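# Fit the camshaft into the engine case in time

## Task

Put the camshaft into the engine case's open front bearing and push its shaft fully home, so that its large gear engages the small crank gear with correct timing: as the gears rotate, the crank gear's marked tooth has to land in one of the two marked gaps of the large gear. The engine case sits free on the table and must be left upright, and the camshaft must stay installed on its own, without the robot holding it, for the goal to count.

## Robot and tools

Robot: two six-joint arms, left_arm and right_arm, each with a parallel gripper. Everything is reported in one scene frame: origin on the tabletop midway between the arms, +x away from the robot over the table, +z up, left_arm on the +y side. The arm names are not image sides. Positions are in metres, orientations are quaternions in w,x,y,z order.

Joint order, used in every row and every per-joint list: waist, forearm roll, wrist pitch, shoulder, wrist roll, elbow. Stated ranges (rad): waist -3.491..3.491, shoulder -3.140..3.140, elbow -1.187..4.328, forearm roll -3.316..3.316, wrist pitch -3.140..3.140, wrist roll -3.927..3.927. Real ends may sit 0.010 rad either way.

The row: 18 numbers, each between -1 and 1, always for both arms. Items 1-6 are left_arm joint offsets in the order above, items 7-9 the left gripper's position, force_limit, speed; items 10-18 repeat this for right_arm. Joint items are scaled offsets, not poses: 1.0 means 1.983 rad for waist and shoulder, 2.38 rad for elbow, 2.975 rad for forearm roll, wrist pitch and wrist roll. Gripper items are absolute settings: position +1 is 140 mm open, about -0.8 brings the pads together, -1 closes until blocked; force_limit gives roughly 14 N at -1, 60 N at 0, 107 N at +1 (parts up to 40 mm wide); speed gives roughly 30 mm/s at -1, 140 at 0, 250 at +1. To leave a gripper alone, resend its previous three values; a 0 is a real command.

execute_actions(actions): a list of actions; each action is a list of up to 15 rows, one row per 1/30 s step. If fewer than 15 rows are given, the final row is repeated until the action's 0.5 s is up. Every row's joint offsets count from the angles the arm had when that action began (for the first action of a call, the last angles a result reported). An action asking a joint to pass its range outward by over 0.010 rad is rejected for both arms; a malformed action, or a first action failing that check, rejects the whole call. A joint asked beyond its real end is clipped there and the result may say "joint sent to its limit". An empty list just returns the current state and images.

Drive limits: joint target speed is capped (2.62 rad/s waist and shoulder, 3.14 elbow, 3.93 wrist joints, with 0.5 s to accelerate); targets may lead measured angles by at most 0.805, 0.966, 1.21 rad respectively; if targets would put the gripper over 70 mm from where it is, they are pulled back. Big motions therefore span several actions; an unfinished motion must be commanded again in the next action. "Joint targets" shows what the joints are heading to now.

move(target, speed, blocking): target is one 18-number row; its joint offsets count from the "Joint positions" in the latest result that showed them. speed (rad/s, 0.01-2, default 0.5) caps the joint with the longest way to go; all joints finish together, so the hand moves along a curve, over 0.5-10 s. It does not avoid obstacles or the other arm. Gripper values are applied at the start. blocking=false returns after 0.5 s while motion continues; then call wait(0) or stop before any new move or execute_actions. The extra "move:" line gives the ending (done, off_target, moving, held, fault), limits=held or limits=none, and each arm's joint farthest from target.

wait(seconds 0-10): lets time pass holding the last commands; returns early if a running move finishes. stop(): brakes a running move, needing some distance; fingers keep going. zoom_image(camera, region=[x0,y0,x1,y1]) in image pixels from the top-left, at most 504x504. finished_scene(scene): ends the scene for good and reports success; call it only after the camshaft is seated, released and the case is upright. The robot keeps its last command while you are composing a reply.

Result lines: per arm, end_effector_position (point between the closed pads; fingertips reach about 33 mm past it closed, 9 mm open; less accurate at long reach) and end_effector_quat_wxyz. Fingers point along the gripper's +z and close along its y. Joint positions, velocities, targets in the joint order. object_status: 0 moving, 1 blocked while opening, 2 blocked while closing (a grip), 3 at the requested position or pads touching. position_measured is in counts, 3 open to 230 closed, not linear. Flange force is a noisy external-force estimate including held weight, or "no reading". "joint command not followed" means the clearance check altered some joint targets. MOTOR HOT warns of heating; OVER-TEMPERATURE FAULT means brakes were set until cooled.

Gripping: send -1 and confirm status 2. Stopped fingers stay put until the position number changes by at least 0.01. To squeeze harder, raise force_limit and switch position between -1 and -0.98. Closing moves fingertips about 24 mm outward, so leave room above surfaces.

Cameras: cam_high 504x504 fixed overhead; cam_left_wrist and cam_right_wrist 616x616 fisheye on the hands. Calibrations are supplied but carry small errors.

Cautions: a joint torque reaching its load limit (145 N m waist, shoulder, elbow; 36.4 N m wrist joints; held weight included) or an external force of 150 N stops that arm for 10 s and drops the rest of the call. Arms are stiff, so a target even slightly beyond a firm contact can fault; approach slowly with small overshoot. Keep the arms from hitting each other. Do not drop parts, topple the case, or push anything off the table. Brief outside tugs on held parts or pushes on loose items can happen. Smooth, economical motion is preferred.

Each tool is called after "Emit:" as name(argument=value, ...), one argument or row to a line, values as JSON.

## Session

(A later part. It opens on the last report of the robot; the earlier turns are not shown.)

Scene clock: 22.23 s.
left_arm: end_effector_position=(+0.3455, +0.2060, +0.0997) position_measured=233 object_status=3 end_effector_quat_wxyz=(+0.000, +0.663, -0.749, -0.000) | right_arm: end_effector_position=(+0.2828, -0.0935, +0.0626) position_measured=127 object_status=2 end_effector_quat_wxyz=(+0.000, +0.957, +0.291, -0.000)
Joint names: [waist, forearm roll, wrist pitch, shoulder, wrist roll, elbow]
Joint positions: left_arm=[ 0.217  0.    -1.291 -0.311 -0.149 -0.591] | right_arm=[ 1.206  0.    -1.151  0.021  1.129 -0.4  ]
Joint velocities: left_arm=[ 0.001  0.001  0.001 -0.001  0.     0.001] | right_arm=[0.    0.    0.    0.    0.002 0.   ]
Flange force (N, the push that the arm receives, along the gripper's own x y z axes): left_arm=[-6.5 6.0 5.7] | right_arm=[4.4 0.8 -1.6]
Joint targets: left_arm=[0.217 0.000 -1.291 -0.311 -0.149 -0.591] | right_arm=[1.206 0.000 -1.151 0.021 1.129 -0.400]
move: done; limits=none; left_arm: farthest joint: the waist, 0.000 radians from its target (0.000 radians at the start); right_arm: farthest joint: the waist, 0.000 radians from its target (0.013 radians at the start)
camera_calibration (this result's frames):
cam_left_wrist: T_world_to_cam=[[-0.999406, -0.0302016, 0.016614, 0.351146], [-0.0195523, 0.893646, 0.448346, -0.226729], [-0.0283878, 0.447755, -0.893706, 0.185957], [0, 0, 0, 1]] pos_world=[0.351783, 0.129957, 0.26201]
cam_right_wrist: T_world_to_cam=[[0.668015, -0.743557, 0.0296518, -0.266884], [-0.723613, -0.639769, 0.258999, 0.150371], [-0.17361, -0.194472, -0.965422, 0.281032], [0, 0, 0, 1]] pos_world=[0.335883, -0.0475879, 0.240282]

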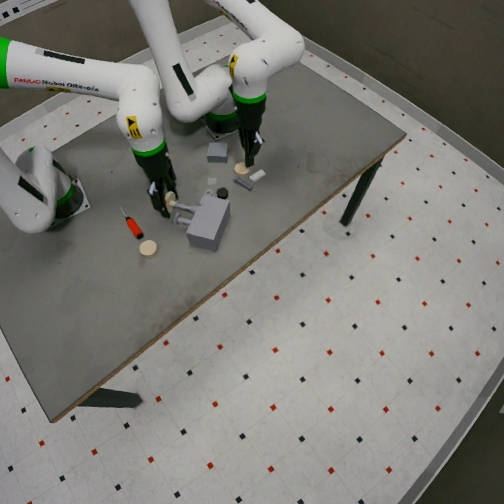

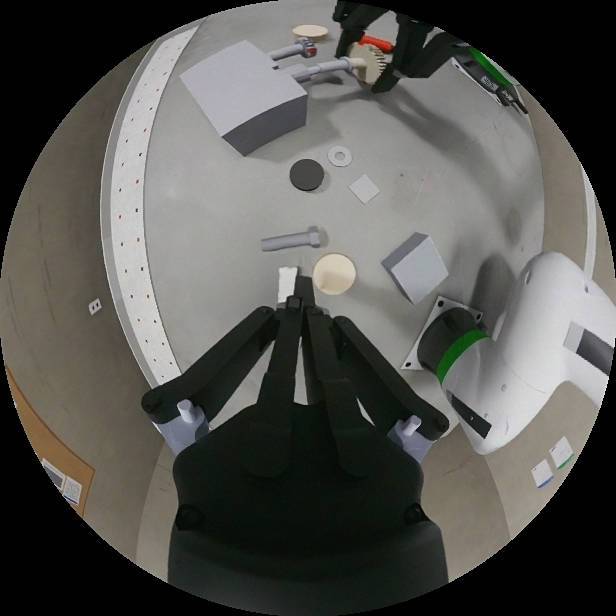

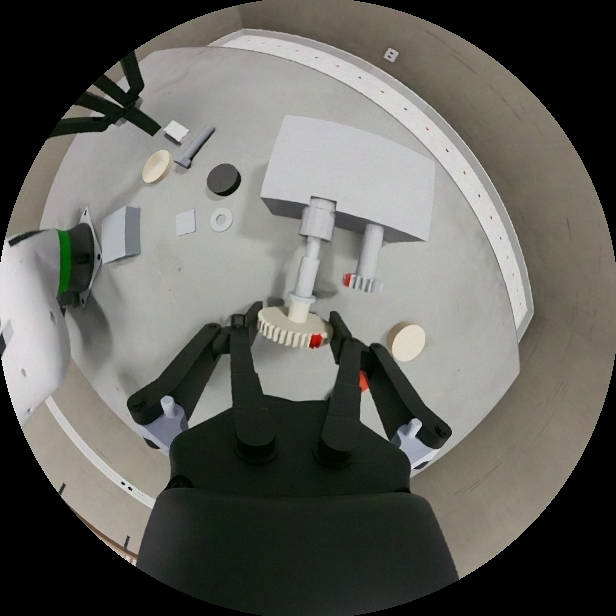

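Emit:
move(
  target=[0,0,0,0,0,0,-1,0,0,-0.0141,0,-0.001,0.0283,0.0094,0.0248,-1,1,-0.5],
  speed=0.025,
)

Emit:
zoom_image(
  camera="cam_right_wrist",
  region=[240,180,420,360],
)

Emit:
zoom_image(
  camera="cam_left_wrist",
  region=[220,10,400,160],
)

Scene clock: 25.03 s.
left_arm: end_effector_position=(+0.3455, +0.2060, +0.0997) position_measured=233 object_status=3 end_effector_quat_wxyz=(+0.000, +0.663, -0.749, -0.000) | right_arm: end_effector_position=(+0.3030, -0.0826, +0.0626) position_measured=127 object_status=2 end_effector_quat_wxyz=(+0.000, +0.957, +0.291, -0.000)
Joint names: [waist, forearm roll, wrist pitch, shoulder, wrist roll, elbow]
Joint positions: left_arm=[ 0.217  0.    -1.291 -0.311 -0.149 -0.591] | right_arm=[ 1.178  0.    -1.154  0.077  1.157 -0.341]
Joint velocities: left_arm=[ 0.003 -0.     0.001  0.     0.     0.   ] | right_arm=[-0.    -0.002 -0.     0.    -0.001  0.   ]
Flange force (N, the push that the arm receives, along the gripper's own x y z axes): left_arm=[-5.7 3.2 5.3] | right_arm=[-2.1 -0.5 -3.0]
Joint targets: left_arm=[0.217 0.000 -1.291 -0.311 -0.149 -0.591] | right_arm=[1.178 0.000 -1.154 0.077 1.157 -0.341]
move: done; limits=none; left_arm: farthest joint: the waist, 0.000 radians from its target (0.000 radians at the start); right_arm: farthest joint: the waist, 0.000 radians from its target (0.028 radians at the start)
camera_calibration (this result's frames):
cam_left_wrist: T_world_to_cam=[[-0.999406, -0.0302013, 0.0166141, 0.351146], [-0.019552, 0.893646, 0.448346, -0.226729], [-0.0283878, 0.447755, -0.893706, 0.185957], [0, 0, 0, 1]] pos_world=[0.351783, 0.129957, 0.26201]
cam_right_wrist: T_world_to_cam=[[0.668026, -0.743545, 0.0296936, -0.272362], [-0.723603, -0.639765, 0.259034, 0.171939], [-0.173607, -0.194528, -0.965412, 0.286662], [0, 0, 0, 1]] pos_world=[0.356127, -0.036749, 0.240296]

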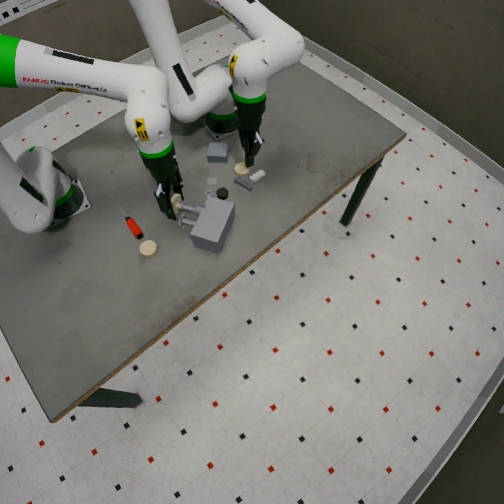

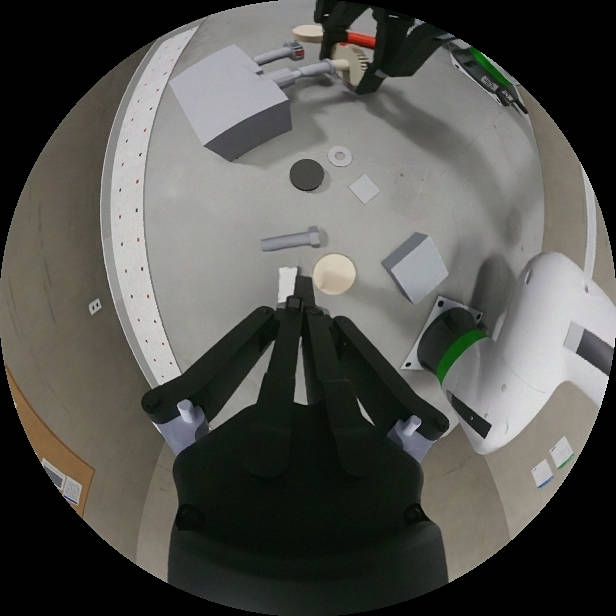

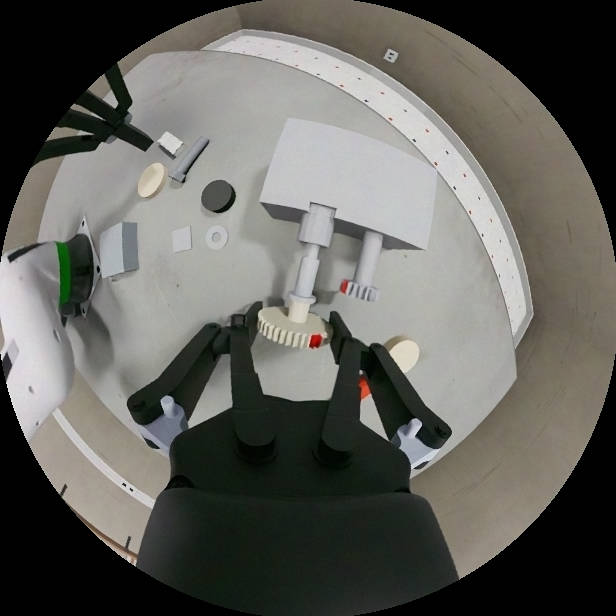

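Region (240, 180, 420, 360) of cam_right_wrist's 616x616 image, scaled by 2.800, with more detail than that image has.

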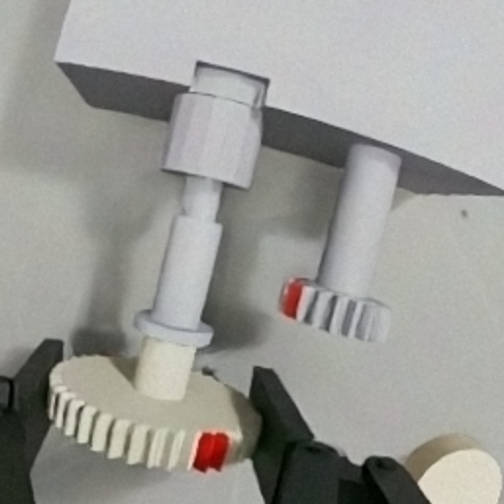

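Region (220, 10, 400, 160) of cam_left_wrist's 616x616 image, scaled by 2.800, with more detail than that image has.

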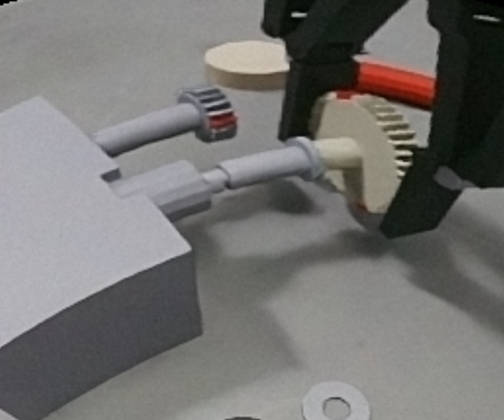

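Emit:
move(
  target=[0,0,0,0,0,0,-1,0,0,0.0015,0,0.0017,-0.0012,-0.004,-0.0031,-1,1,-0.5],
  speed=0.02,
)

Emit:
move(
  target=[0,0,0,0,0,0,-1,0,0,-0.0047,0,-0.0005,0.0095,0.0031,0.0086,-1,1,-0.5],
  speed=0.02,
)

Emit:
zoom_image(
  camera="cam_right_wrist",
  region=[240,180,420,360],
)

Emit:
zoom_image(
  camera="cam_left_wrist",
  region=[220,10,400,160],
)

Scene clock: 26.10 s.
left_arm: end_effector_position=(+0.3455, +0.2060, +0.0997) position_measured=233 object_status=3 end_effector_quat_wxyz=(+0.000, +0.663, -0.749, -0.000) | right_arm: end_effector_position=(+0.3012, -0.0832, +0.0608) position_measured=127 object_status=2 end_effector_quat_wxyz=(+0.000, +0.958, +0.287, -0.000)
Joint names: [waist, forearm roll, wrist pitch, shoulder, wrist roll, elbow]
Joint positions: left_arm=[ 0.217  0.    -1.291 -0.311 -0.149 -0.591] | right_arm=[ 1.181  0.    -1.149  0.075  1.145 -0.348]
Joint velocities: left_arm=[-0.001  0.001 -0.001  0.001 -0.    -0.001] | right_arm=[ 0.    -0.001 -0.001 -0.     0.    -0.   ]
Flange force (N, the push that the arm receives, along the gripper's own x y z axes): left_arm=[-4.4 3.6 4.6] | right_arm=[2.0 -2.7 -3.4]
Joint targets: left_arm=[0.217 0.000 -1.291 -0.311 -0.149 -0.591] | right_arm=[1.181 0.000 -1.149 0.075 1.145 -0.348]
move: done; limits=none; left_arm: farthest joint: the waist, 0.000 radians from its target (0.000 radians at the start); right_arm: farthest joint: the waist, 0.000 radians from its target (0.003 radians at the start)
camera_calibration (this result's frames):
cam_left_wrist: T_world_to_cam=[[-0.999406, -0.0302016, 0.016614, 0.351146], [-0.0195523, 0.893646, 0.448346, -0.226729], [-0.0283878, 0.447755, -0.893706, 0.185957], [0, 0, 0, 1]] pos_world=[0.351783, 0.129957, 0.26201]
cam_right_wrist: T_world_to_cam=[[0.661366, -0.749475, 0.0296837, -0.269968], [-0.729295, -0.633302, 0.258954, 0.173015], [-0.175281, -0.192911, -0.965434, 0.285061], [0, 0, 0, 1]] pos_world=[0.354693, -0.0377721, 0.238418]

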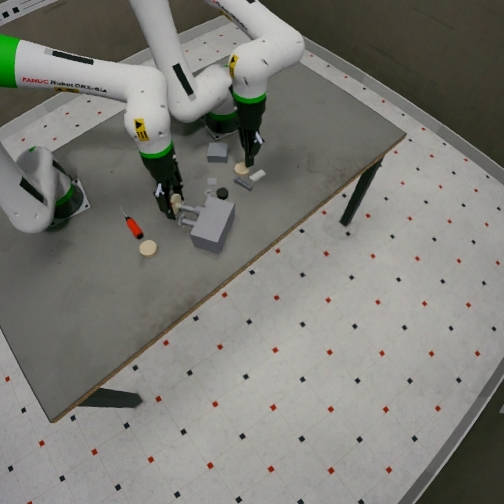

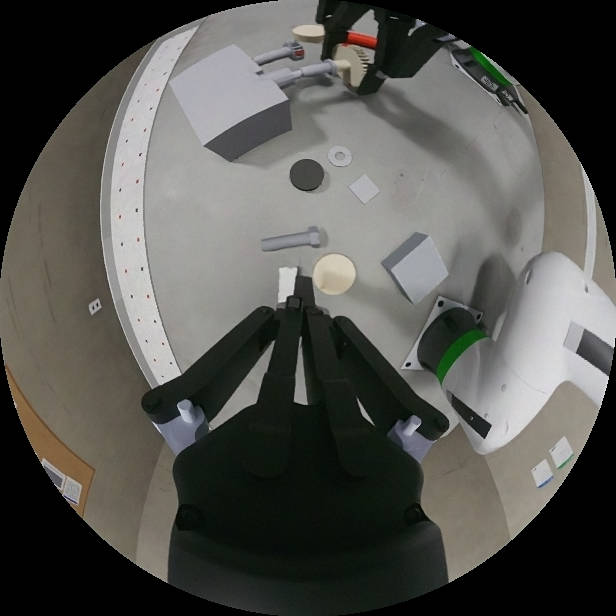

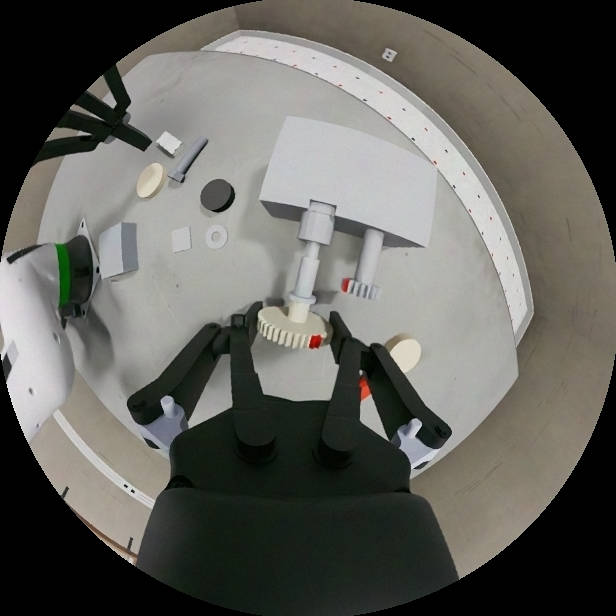

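Scene clock: 27.33 s.
left_arm: end_effector_position=(+0.3455, +0.2060, +0.0997) position_measured=233 object_status=3 end_effector_quat_wxyz=(+0.000, +0.663, -0.749, -0.000) | right_arm: end_effector_position=(+0.3082, -0.0796, +0.0608) position_measured=127 object_status=2 end_effector_quat_wxyz=(+0.000, +0.958, +0.287, -0.000)
Joint names: [waist, forearm roll, wrist pitch, shoulder, wrist roll, elbow]
Joint positions: left_arm=[ 0.217  0.    -1.291 -0.311 -0.149 -0.591] | right_arm=[ 1.171  0.    -1.15   0.094  1.154 -0.328]
Joint velocities: left_arm=[-0.    -0.001 -0.001 -0.001 -0.    -0.001] | right_arm=[-0.  0.  0.  0.  0.  0.]
Flange force (N, the push that the arm receives, along the gripper's own x y z axes): left_arm=[-4.0 1.3 5.0] | right_arm=[-1.9 1.1 -4.7]
Joint targets: left_arm=[0.217 0.000 -1.291 -0.311 -0.149 -0.591] | right_arm=[1.171 0.000 -1.150 0.094 1.154 -0.328]
move: done; limits=none; left_arm: farthest joint: the waist, 0.000 radians from its target (0.000 radians at the start); right_arm: farthest joint: the waist, 0.000 radians from its target (0.009 radians at the start)
camera_calibration (this result's frames):
cam_left_wrist: T_world_to_cam=[[-0.999406, -0.0302017, 0.0166138, 0.351146], [-0.0195525, 0.893646, 0.448346, -0.226729], [-0.0283877, 0.447755, -0.893706, 0.185957], [0, 0, 0, 1]] pos_world=[0.351783, 0.129958, 0.26201]
cam_right_wrist: T_world_to_cam=[[0.661304, -0.749531, 0.029677, -0.271901], [-0.729381, -0.63328, 0.258767, 0.180489], [-0.17516, -0.192769, -0.965484, 0.286976], [0, 0, 0, 1]] pos_world=[0.361721, -0.0341778, 0.238435]

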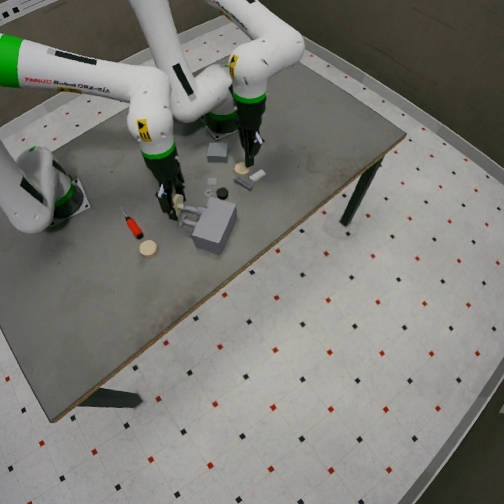

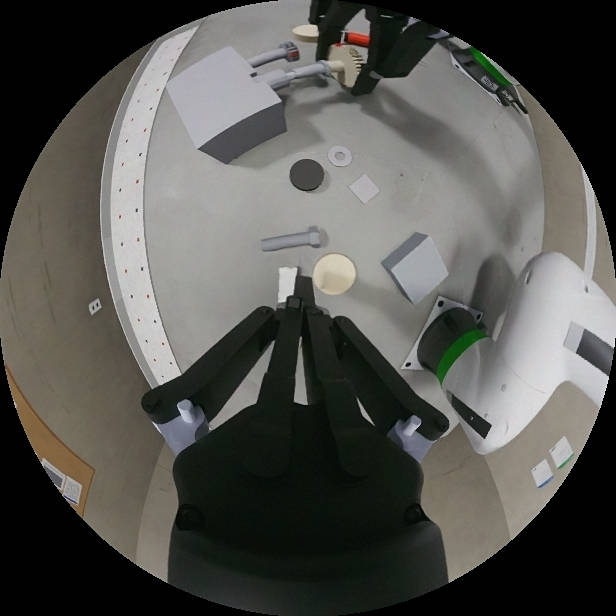

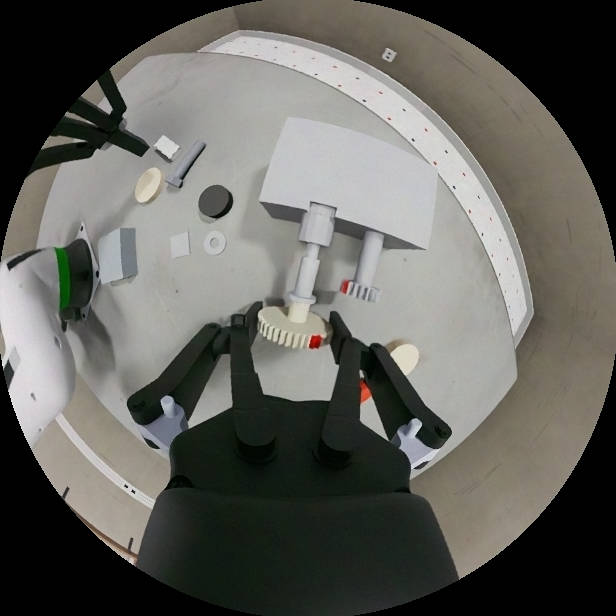

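Region (240, 180, 420, 360) of cam_right_wrist's 616x616 image, scaled by 2.800, with more detail than that image has.

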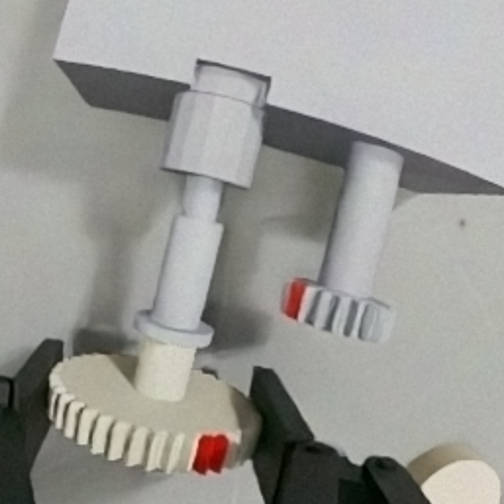

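Region (220, 10, 400, 160) of cam_left_wrist's 616x616 image, scaled by 2.800, with more detail than that image has.

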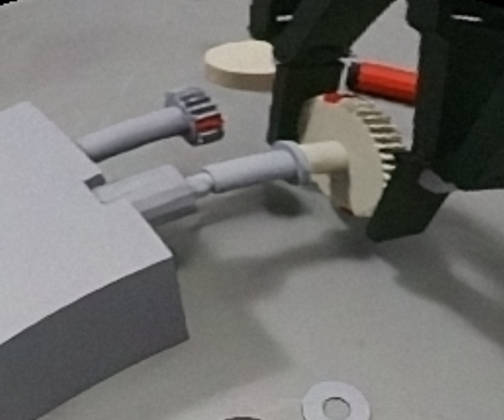

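Emit:
move(
  target=[0,0,0,0,0,0,-1,0,0,0.0012,0,-0.0028,-0.0042,-0.004,0,-1,1,-0.5],
  speed=0.02,
)

Emit:
move(
  target=[0,0,0,0,0,0,-1,0,0,-0.0042,0,-0.0005,0.0083,0.0028,0.0076,-1,1,-0.5],
  speed=0.02,
)

Emit:
zoom_image(
  camera="cam_right_wrist",
  region=[240,180,420,360],
)

Scene clock: 28.30 s.
left_arm: end_effector_position=(+0.3455, +0.2060, +0.0997) position_measured=233 object_status=3 end_effector_quat_wxyz=(+0.000, +0.663, -0.749, -0.000) | right_arm: end_effector_position=(+0.3065, -0.0804, +0.0644) position_measured=127 object_status=2 end_effector_quat_wxyz=(+0.000, +0.959, +0.282, -0.000)
Joint names: [waist, forearm roll, wrist pitch, shoulder, wrist roll, elbow]
Joint positions: left_arm=[ 0.217  0.    -1.291 -0.311 -0.149 -0.591] | right_arm=[ 1.174  0.    -1.159  0.085  1.142 -0.328]
Joint velocities: left_arm=[-0.001 -0.001 -0.001  0.    -0.     0.002] | right_arm=[-0.001 -0.003  0.    -0.     0.001 -0.   ]
Flange force (N, the push that the arm receives, along the gripper's own x y z axes): left_arm=[-4.3 3.0 4.8] | right_arm=[0.6 0.7 -1.1]
Joint targets: left_arm=[0.217 0.000 -1.291 -0.311 -0.149 -0.591] | right_arm=[1.174 0.000 -1.159 0.085 1.142 -0.328]
move: done; limits=none; left_arm: farthest joint: the waist, 0.000 radians from its target (0.000 radians at the start); right_arm: farthest joint: the waist, 0.000 radians from its target (0.002 radians at the start)
camera_calibration (this result's frames):
cam_left_wrist: T_world_to_cam=[[-0.999406, -0.0302016, 0.0166138, 0.351146], [-0.0195525, 0.893646, 0.448346, -0.226729], [-0.0283876, 0.447755, -0.893706, 0.185957], [0, 0, 0, 1]] pos_world=[0.351783, 0.129957, 0.26201]
cam_right_wrist: T_world_to_cam=[[0.654137, -0.755794, 0.0296756, -0.269773], [-0.735385, -0.626315, 0.258723, 0.180186], [-0.176955, -0.191063, -0.965496, 0.290677], [0, 0, 0, 1]] pos_world=[0.360411, -0.0355022, 0.242035]

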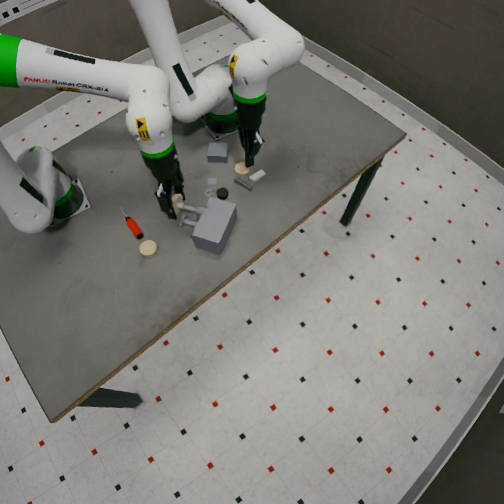

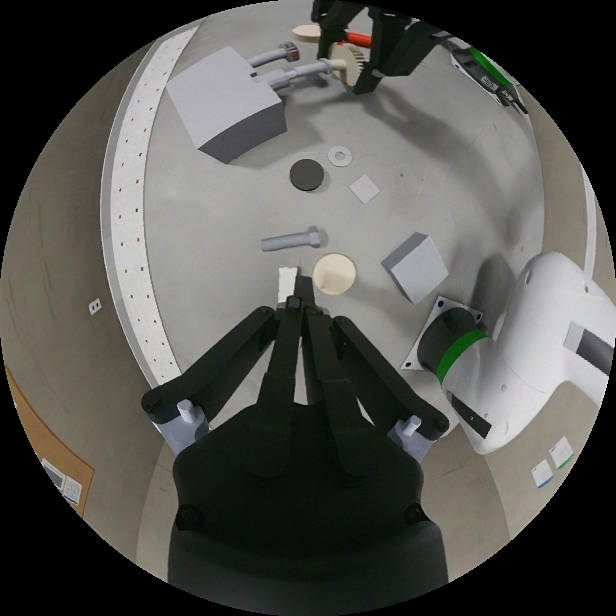

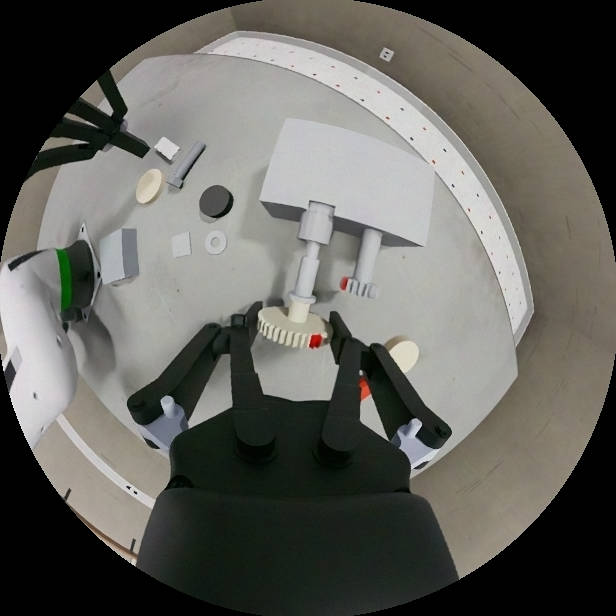

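Scene clock: 29.43 s.
left_arm: end_effector_position=(+0.3455, +0.2060, +0.0997) position_measured=233 object_status=3 end_effector_quat_wxyz=(+0.000, +0.663, -0.749, -0.000) | right_arm: end_effector_position=(+0.3128, -0.0773, +0.0644) position_measured=127 object_status=2 end_effector_quat_wxyz=(+0.000, +0.959, +0.282, -0.000)
Joint names: [waist, forearm roll, wrist pitch, shoulder, wrist roll, elbow]
Joint positions: left_arm=[ 0.217  0.    -1.291 -0.311 -0.149 -0.591] | right_arm=[ 1.165  0.    -1.16   0.102  1.151 -0.31 ]
Joint velocities: left_arm=[-0.     0.    -0.     0.     0.     0.001] | right_arm=[-0.001 -0.001  0.     0.    -0.     0.   ]
Flange force (N, the push that the arm receives, along the gripper's own x y z axes): left_arm=[-6.5 5.5 4.5] | right_arm=[-5.3 -1.2 -1.4]
Joint targets: left_arm=[0.217 0.000 -1.291 -0.311 -0.149 -0.591] | right_arm=[1.165 0.000 -1.160 0.102 1.151 -0.310]
move: done; limits=none; left_arm: farthest joint: the waist, 0.000 radians from its target (0.000 radians at the start); right_arm: farthest joint: the waist, 0.000 radians from its target (0.008 radians at the start)
camera_calibration (this result's frames):
cam_left_wrist: T_world_to_cam=[[-0.999406, -0.0302016, 0.0166139, 0.351146], [-0.0195524, 0.893646, 0.448346, -0.226729], [-0.0283877, 0.447755, -0.893706, 0.185957], [0, 0, 0, 1]] pos_world=[0.351783, 0.129957, 0.26201]
cam_right_wrist: T_world_to_cam=[[0.65414, -0.755792, 0.0296573, -0.271573], [-0.735414, -0.626359, 0.258535, 0.186741], [-0.176823, -0.190929, -0.965546, 0.292368], [0, 0, 0, 1]] pos_world=[0.366676, -0.0324637, 0.24207]

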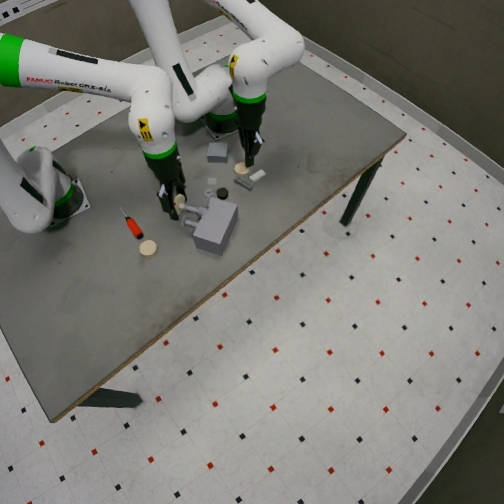

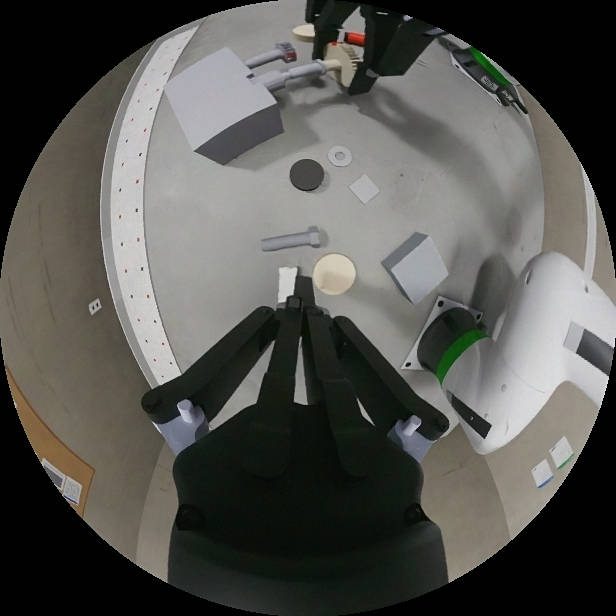

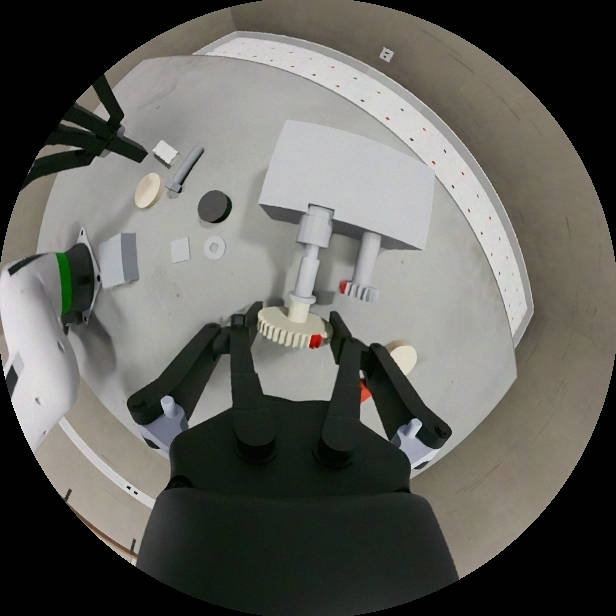

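Region (240, 180, 420, 360) of cam_right_wrist's 616x616 image, scaled by 2.800, with more detail than that image has.

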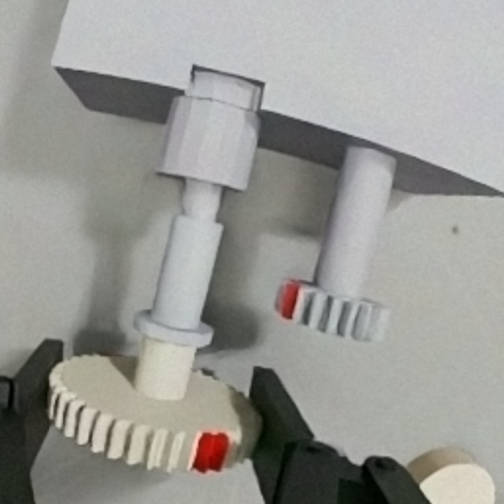

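Emit:
move(
  target=[-0.1836,0,-0.024,0.307,0.8528,0.2857,-0.2,0,0,0,0,0,0,0,0,-1,1,-0.5],
  speed=1.2,
)

Emit:
move(
  target=[0,0,0.067,0,0,-0.084,-0.2,0,0,0,0,0,0,0,0,-1,1,-0.5],
  speed=0.15,
)

Scene clock: 32.47 s.
left_arm: end_effector_position=(+0.5219, +0.0268, +0.1308) position_measured=154 object_status=3 end_effector_quat_wxyz=(-0.000, +0.971, +0.238, -0.001) | right_arm: end_effector_position=(+0.3128, -0.0773, +0.0644) position_measured=127 object_status=2 end_effector_quat_wxyz=(+0.000, +0.959, +0.282, -0.000)
Joint names: [waist, forearm roll, wrist pitch, shoulder, wrist roll, elbow]
Joint positions: left_arm=[-0.147  0.    -1.362  0.298  2.388  0.088] | right_arm=[ 1.165  0.    -1.16   0.102  1.151 -0.31 ]
Joint velocities: left_arm=[-0.001 -0.    -0.001 -0.     0.001  0.001] | right_arm=[-0.  0. -0.  0.  0.  0.]
Flange force (N, the push that the arm receives, along the gripper's own x y z axes): left_arm=[0.9 -5.9 7.0] | right_arm=[-2.0 -0.9 -2.0]
Joint targets: left_arm=[-0.147 0.000 -1.362 0.298 2.388 0.088] | right_arm=[1.165 0.000 -1.160 0.102 1.151 -0.310]
move: done; limits=none; left_arm: farthest joint: the waist, 0.000 radians from its target (0.365 radians at the start); right_arm: farthest joint: the waist, 0.000 radians from its target (0.000 radians at the start)
camera_calibration (this result's frames):
cam_left_wrist: T_world_to_cam=[[0.590944, -0.806574, 0.0149731, -0.287457], [-0.724609, -0.522551, 0.449314, 0.328674], [-0.354581, -0.276369, -0.893248, 0.488631], [0, 0, 0, 1]] pos_world=[0.58129, 0.0749362, 0.293095]
cam_right_wrist: T_world_to_cam=[[0.654142, -0.755789, 0.0296672, -0.271577], [-0.735408, -0.626352, 0.258569, 0.186727], [-0.176842, -0.190959, -0.965537, 0.292366], [0, 0, 0, 1]] pos_world=[0.366673, -0.0324681, 0.242065]

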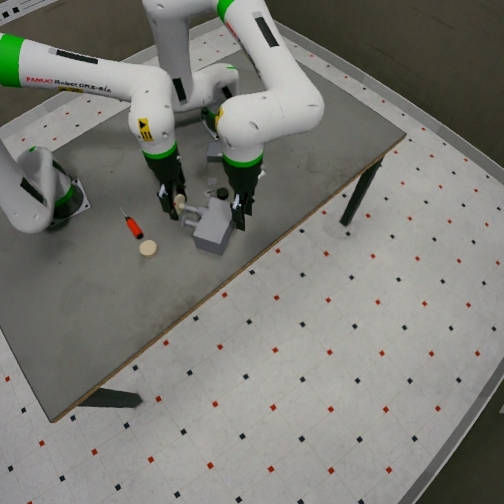

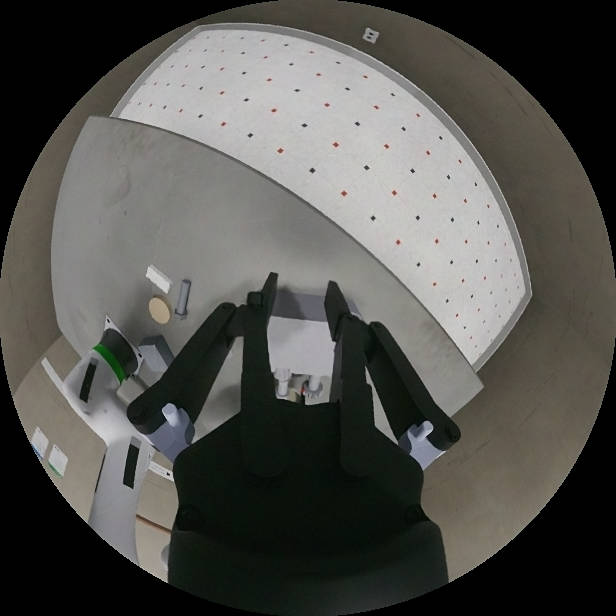

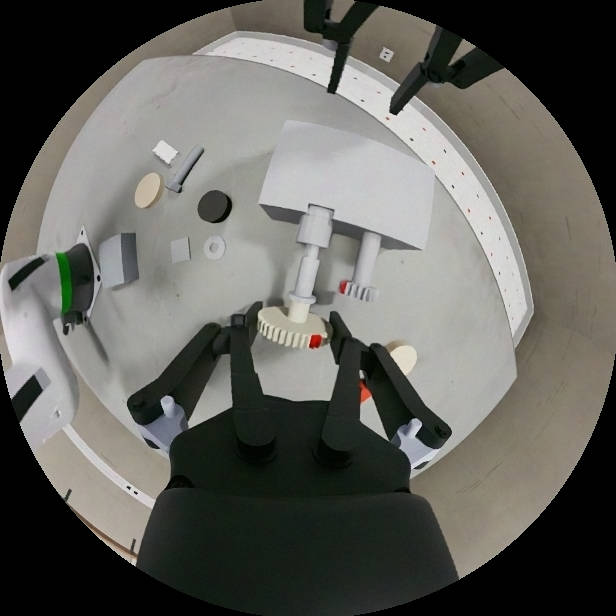

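Scene clock: 34.10 s.
left_arm: end_effector_position=(+0.4970, +0.0355, +0.0491) position_measured=154 object_status=3 end_effector_quat_wxyz=(-0.000, +0.971, +0.238, -0.001) | right_arm: end_effector_position=(+0.3128, -0.0773, +0.0644) position_measured=127 object_status=2 end_effector_quat_wxyz=(+0.000, +0.959, +0.282, -0.000)
Joint names: [waist, forearm roll, wrist pitch, shoulder, wrist roll, elbow]
Joint positions: left_arm=[-0.147  0.    -1.163  0.298  2.388 -0.111] | right_arm=[ 1.165  0.    -1.16   0.102  1.151 -0.31 ]
Joint velocities: left_arm=[ 0.001  0.    -0.001  0.     0.    -0.001] | right_arm=[-0.  0.  0. -0.  0.  0.]
Flange force (N, the push that the arm receives, along the gripper's own x y z axes): left_arm=[-0.7 -4.6 4.9] | right_arm=[-3.0 0.1 -0.6]
Joint targets: left_arm=[-0.147 0.000 -1.163 0.298 2.388 -0.111] | right_arm=[1.165 0.000 -1.160 0.102 1.151 -0.310]
move: done; limits=none; left_arm: farthest joint: the waist, 0.000 radians from its target (0.000 radians at the start); right_arm: farthest joint: the waist, 0.000 radians from its target (0.000 radians at the start)
camera_calibration (this result's frames):
cam_left_wrist: T_world_to_cam=[[0.590986, -0.806552, 0.0144705, -0.264504], [-0.724335, -0.522676, 0.44961, 0.351764], [-0.35507, -0.276195, -0.893108, 0.409426], [0, 0, 0, 1]] pos_world=[0.556488, 0.0836035, 0.211333]
cam_right_wrist: T_world_to_cam=[[0.654142, -0.755789, 0.0296672, -0.271577], [-0.735408, -0.626352, 0.258569, 0.186727], [-0.176842, -0.190959, -0.965537, 0.292366], [0, 0, 0, 1]] pos_world=[0.366673, -0.0324681, 0.242065]

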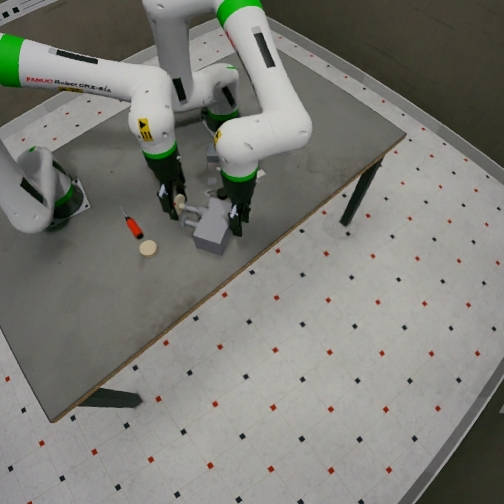

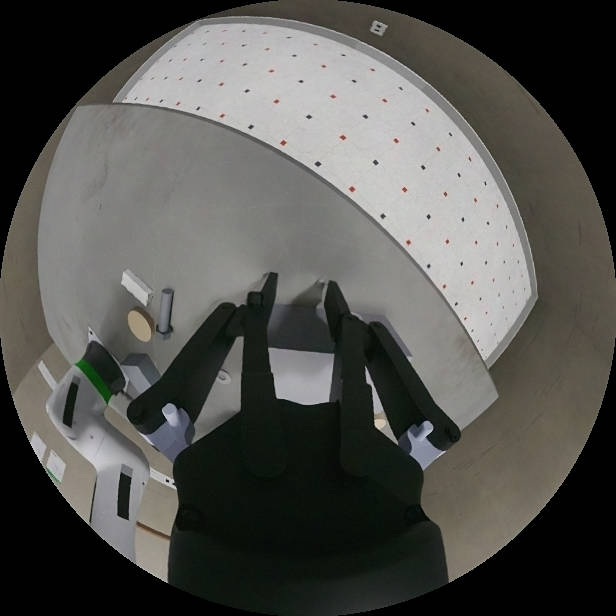

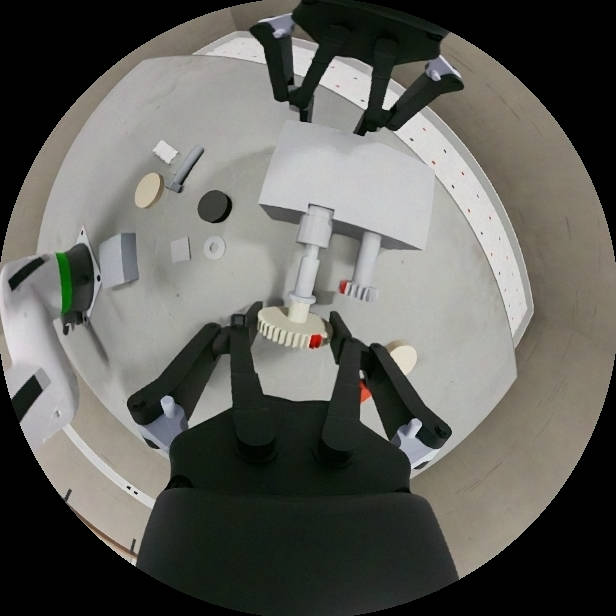

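Emit:
move(
  target=[-0.0086,0,0.0014,-0.0068,0.0057,-0.0074,-0.2,0,0,0,0,0,0,0,0,-1,1,-0.5],
  speed=0.012,
)

Emit:
zoom_image(
  camera="cam_right_wrist",
  region=[240,180,420,360],
)

Scene clock: 35.93 s.
left_arm: end_effector_position=(+0.4863, +0.0301, +0.0491) position_measured=154 object_status=3 end_effector_quat_wxyz=(-0.000, +0.971, +0.238, -0.001) | right_arm: end_effector_position=(+0.3128, -0.0773, +0.0644) position_measured=127 object_status=2 end_effector_quat_wxyz=(+0.000, +0.959, +0.282, -0.000)
Joint names: [waist, forearm roll, wrist pitch, shoulder, wrist roll, elbow]
Joint positions: left_arm=[-0.164  0.    -1.159  0.285  2.405 -0.129] | right_arm=[ 1.165  0.    -1.16   0.102  1.151 -0.31 ]
Joint velocities: left_arm=[ 0.     0.    -0.001  0.001  0.     0.001] | right_arm=[ 0.001 -0.001 -0.001  0.    -0.    -0.   ]
Flange force (N, the push that the arm receives, along the gripper's own x y z axes): left_arm=[2.1 -2.0 6.0] | right_arm=[-3.4 -2.3 -1.6]
Joint targets: left_arm=[-0.164 0.000 -1.159 0.285 2.405 -0.129] | right_arm=[1.165 0.000 -1.160 0.102 1.151 -0.310]
move: done; limits=none; left_arm: farthest joint: the waist, 0.000 radians from its target (0.017 radians at the start); right_arm: farthest joint: the waist, 0.000 radians from its target (0.000 radians at the start)
camera_calibration (this result's frames):
cam_left_wrist: T_world_to_cam=[[0.590909, -0.806608, 0.014484, -0.26254], [-0.724404, -0.522615, 0.44957, 0.341245], [-0.355057, -0.276147, -0.893128, 0.404097], [0, 0, 0, 1]] pos_world=[0.545814, 0.0781627, 0.211299]
cam_right_wrist: T_world_to_cam=[[0.654143, -0.755789, 0.0296672, -0.271577], [-0.735408, -0.626352, 0.258569, 0.186727], [-0.176842, -0.190959, -0.965537, 0.292366], [0, 0, 0, 1]] pos_world=[0.366673, -0.0324681, 0.242065]

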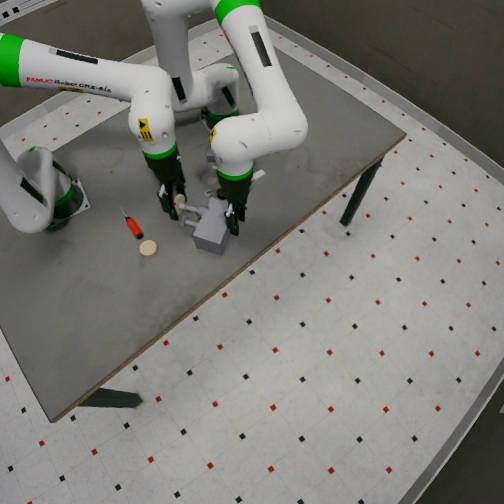

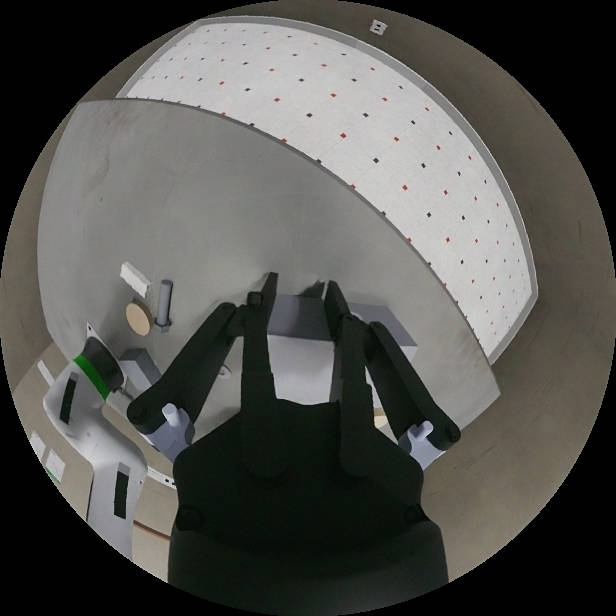

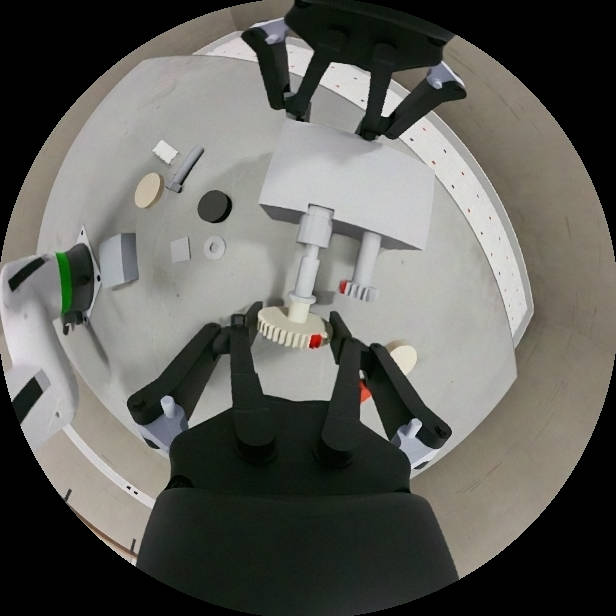

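Region (240, 180, 420, 360) of cam_right_wrist's 616x616 image, scaled by 2.800, with more detail than that image has.

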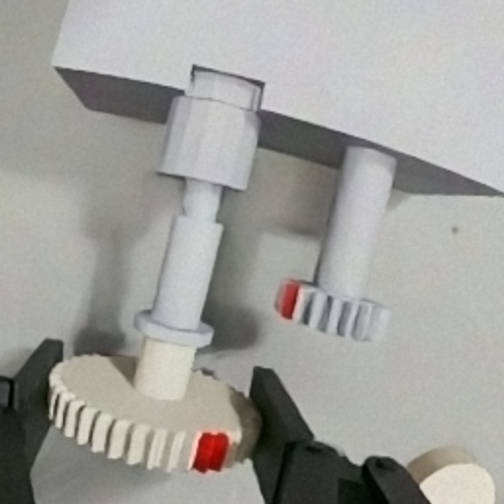

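Emit:
move(
  target=[-0.0043,0,0.0007,-0.0034,0.0028,-0.0037,-0.2,0,0,0,0,0,0,0,0,-1,1,-0.5],
  speed=0.01,
)

Emit:
zoom_image(
  camera="cam_right_wrist",
  region=[240,180,420,360],
)

Scene clock: 37.20 s.
left_arm: end_effector_position=(+0.4810, +0.0275, +0.0490) position_measured=154 object_status=3 end_effector_quat_wxyz=(-0.000, +0.971, +0.238, -0.001) | right_arm: end_effector_position=(+0.3128, -0.0773, +0.0644) position_measured=127 object_status=2 end_effector_quat_wxyz=(+0.000, +0.959, +0.282, -0.000)
Joint names: [waist, forearm roll, wrist pitch, shoulder, wrist roll, elbow]
Joint positions: left_arm=[-0.172  0.    -1.157  0.278  2.413 -0.138] | right_arm=[ 1.165  0.    -1.16   0.102  1.151 -0.31 ]
Joint velocities: left_arm=[-0.001 -0.     0.     0.001  0.001  0.001] | right_arm=[-0.     0.001  0.001  0.    -0.001 -0.   ]
Flange force (N, the push that the arm receives, along the gripper's own x y z axes): left_arm=[10.3 -4.3 10.7] | right_arm=[2.2 0.9 -1.0]
Joint targets: left_arm=[-0.172 0.000 -1.157 0.278 2.413 -0.138] | right_arm=[1.165 0.000 -1.160 0.102 1.151 -0.310]
move: done; limits=none; left_arm: farthest joint: the waist, 0.000 radians from its target (0.009 radians at the start); right_arm: farthest joint: the waist, 0.000 radians from its target (0.000 radians at the start)
camera_calibration (this result's frames):
cam_left_wrist: T_world_to_cam=[[0.590725, -0.806744, 0.0144428, -0.261359], [-0.724538, -0.522483, 0.449506, 0.336099], [-0.35509, -0.275999, -0.89316, 0.40144], [0, 0, 0, 1]] pos_world=[0.540455, 0.0755535, 0.211247]
cam_right_wrist: T_world_to_cam=[[0.654121, -0.755807, 0.0296817, -0.271587], [-0.73542, -0.62632, 0.258613, 0.186734], [-0.176871, -0.190993, -0.965525, 0.292351], [0, 0, 0, 1]] pos_world=[0.366687, -0.032475, 0.242041]

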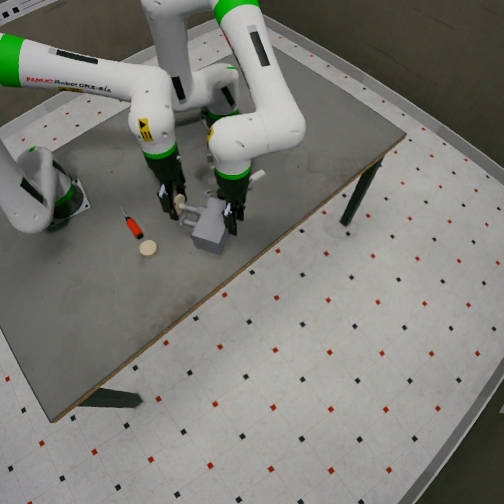

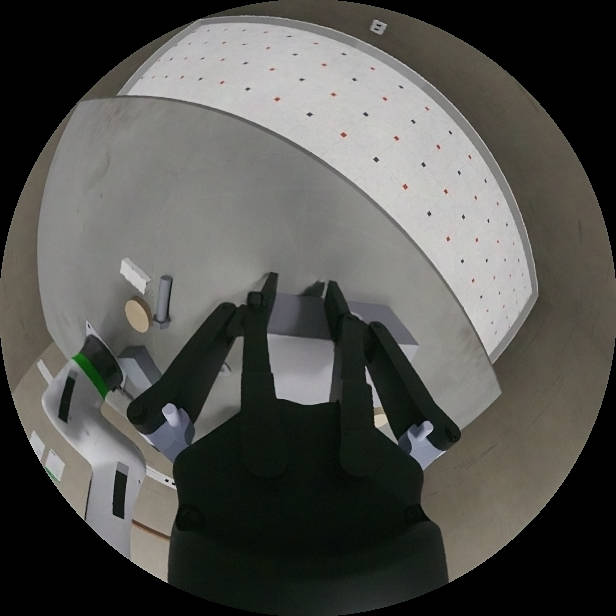

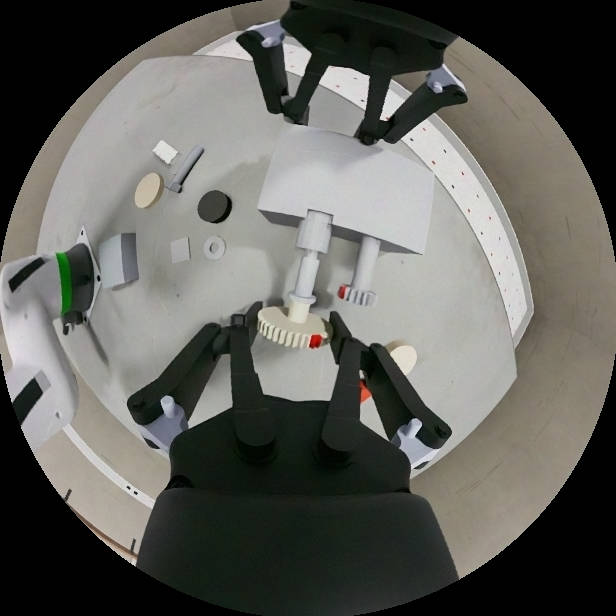

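Region (240, 180, 420, 360) of cam_right_wrist's 616x616 image, scaled by 2.800, with more detail than that image has.

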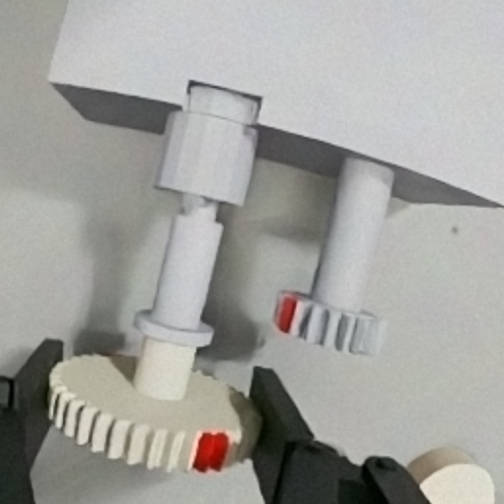

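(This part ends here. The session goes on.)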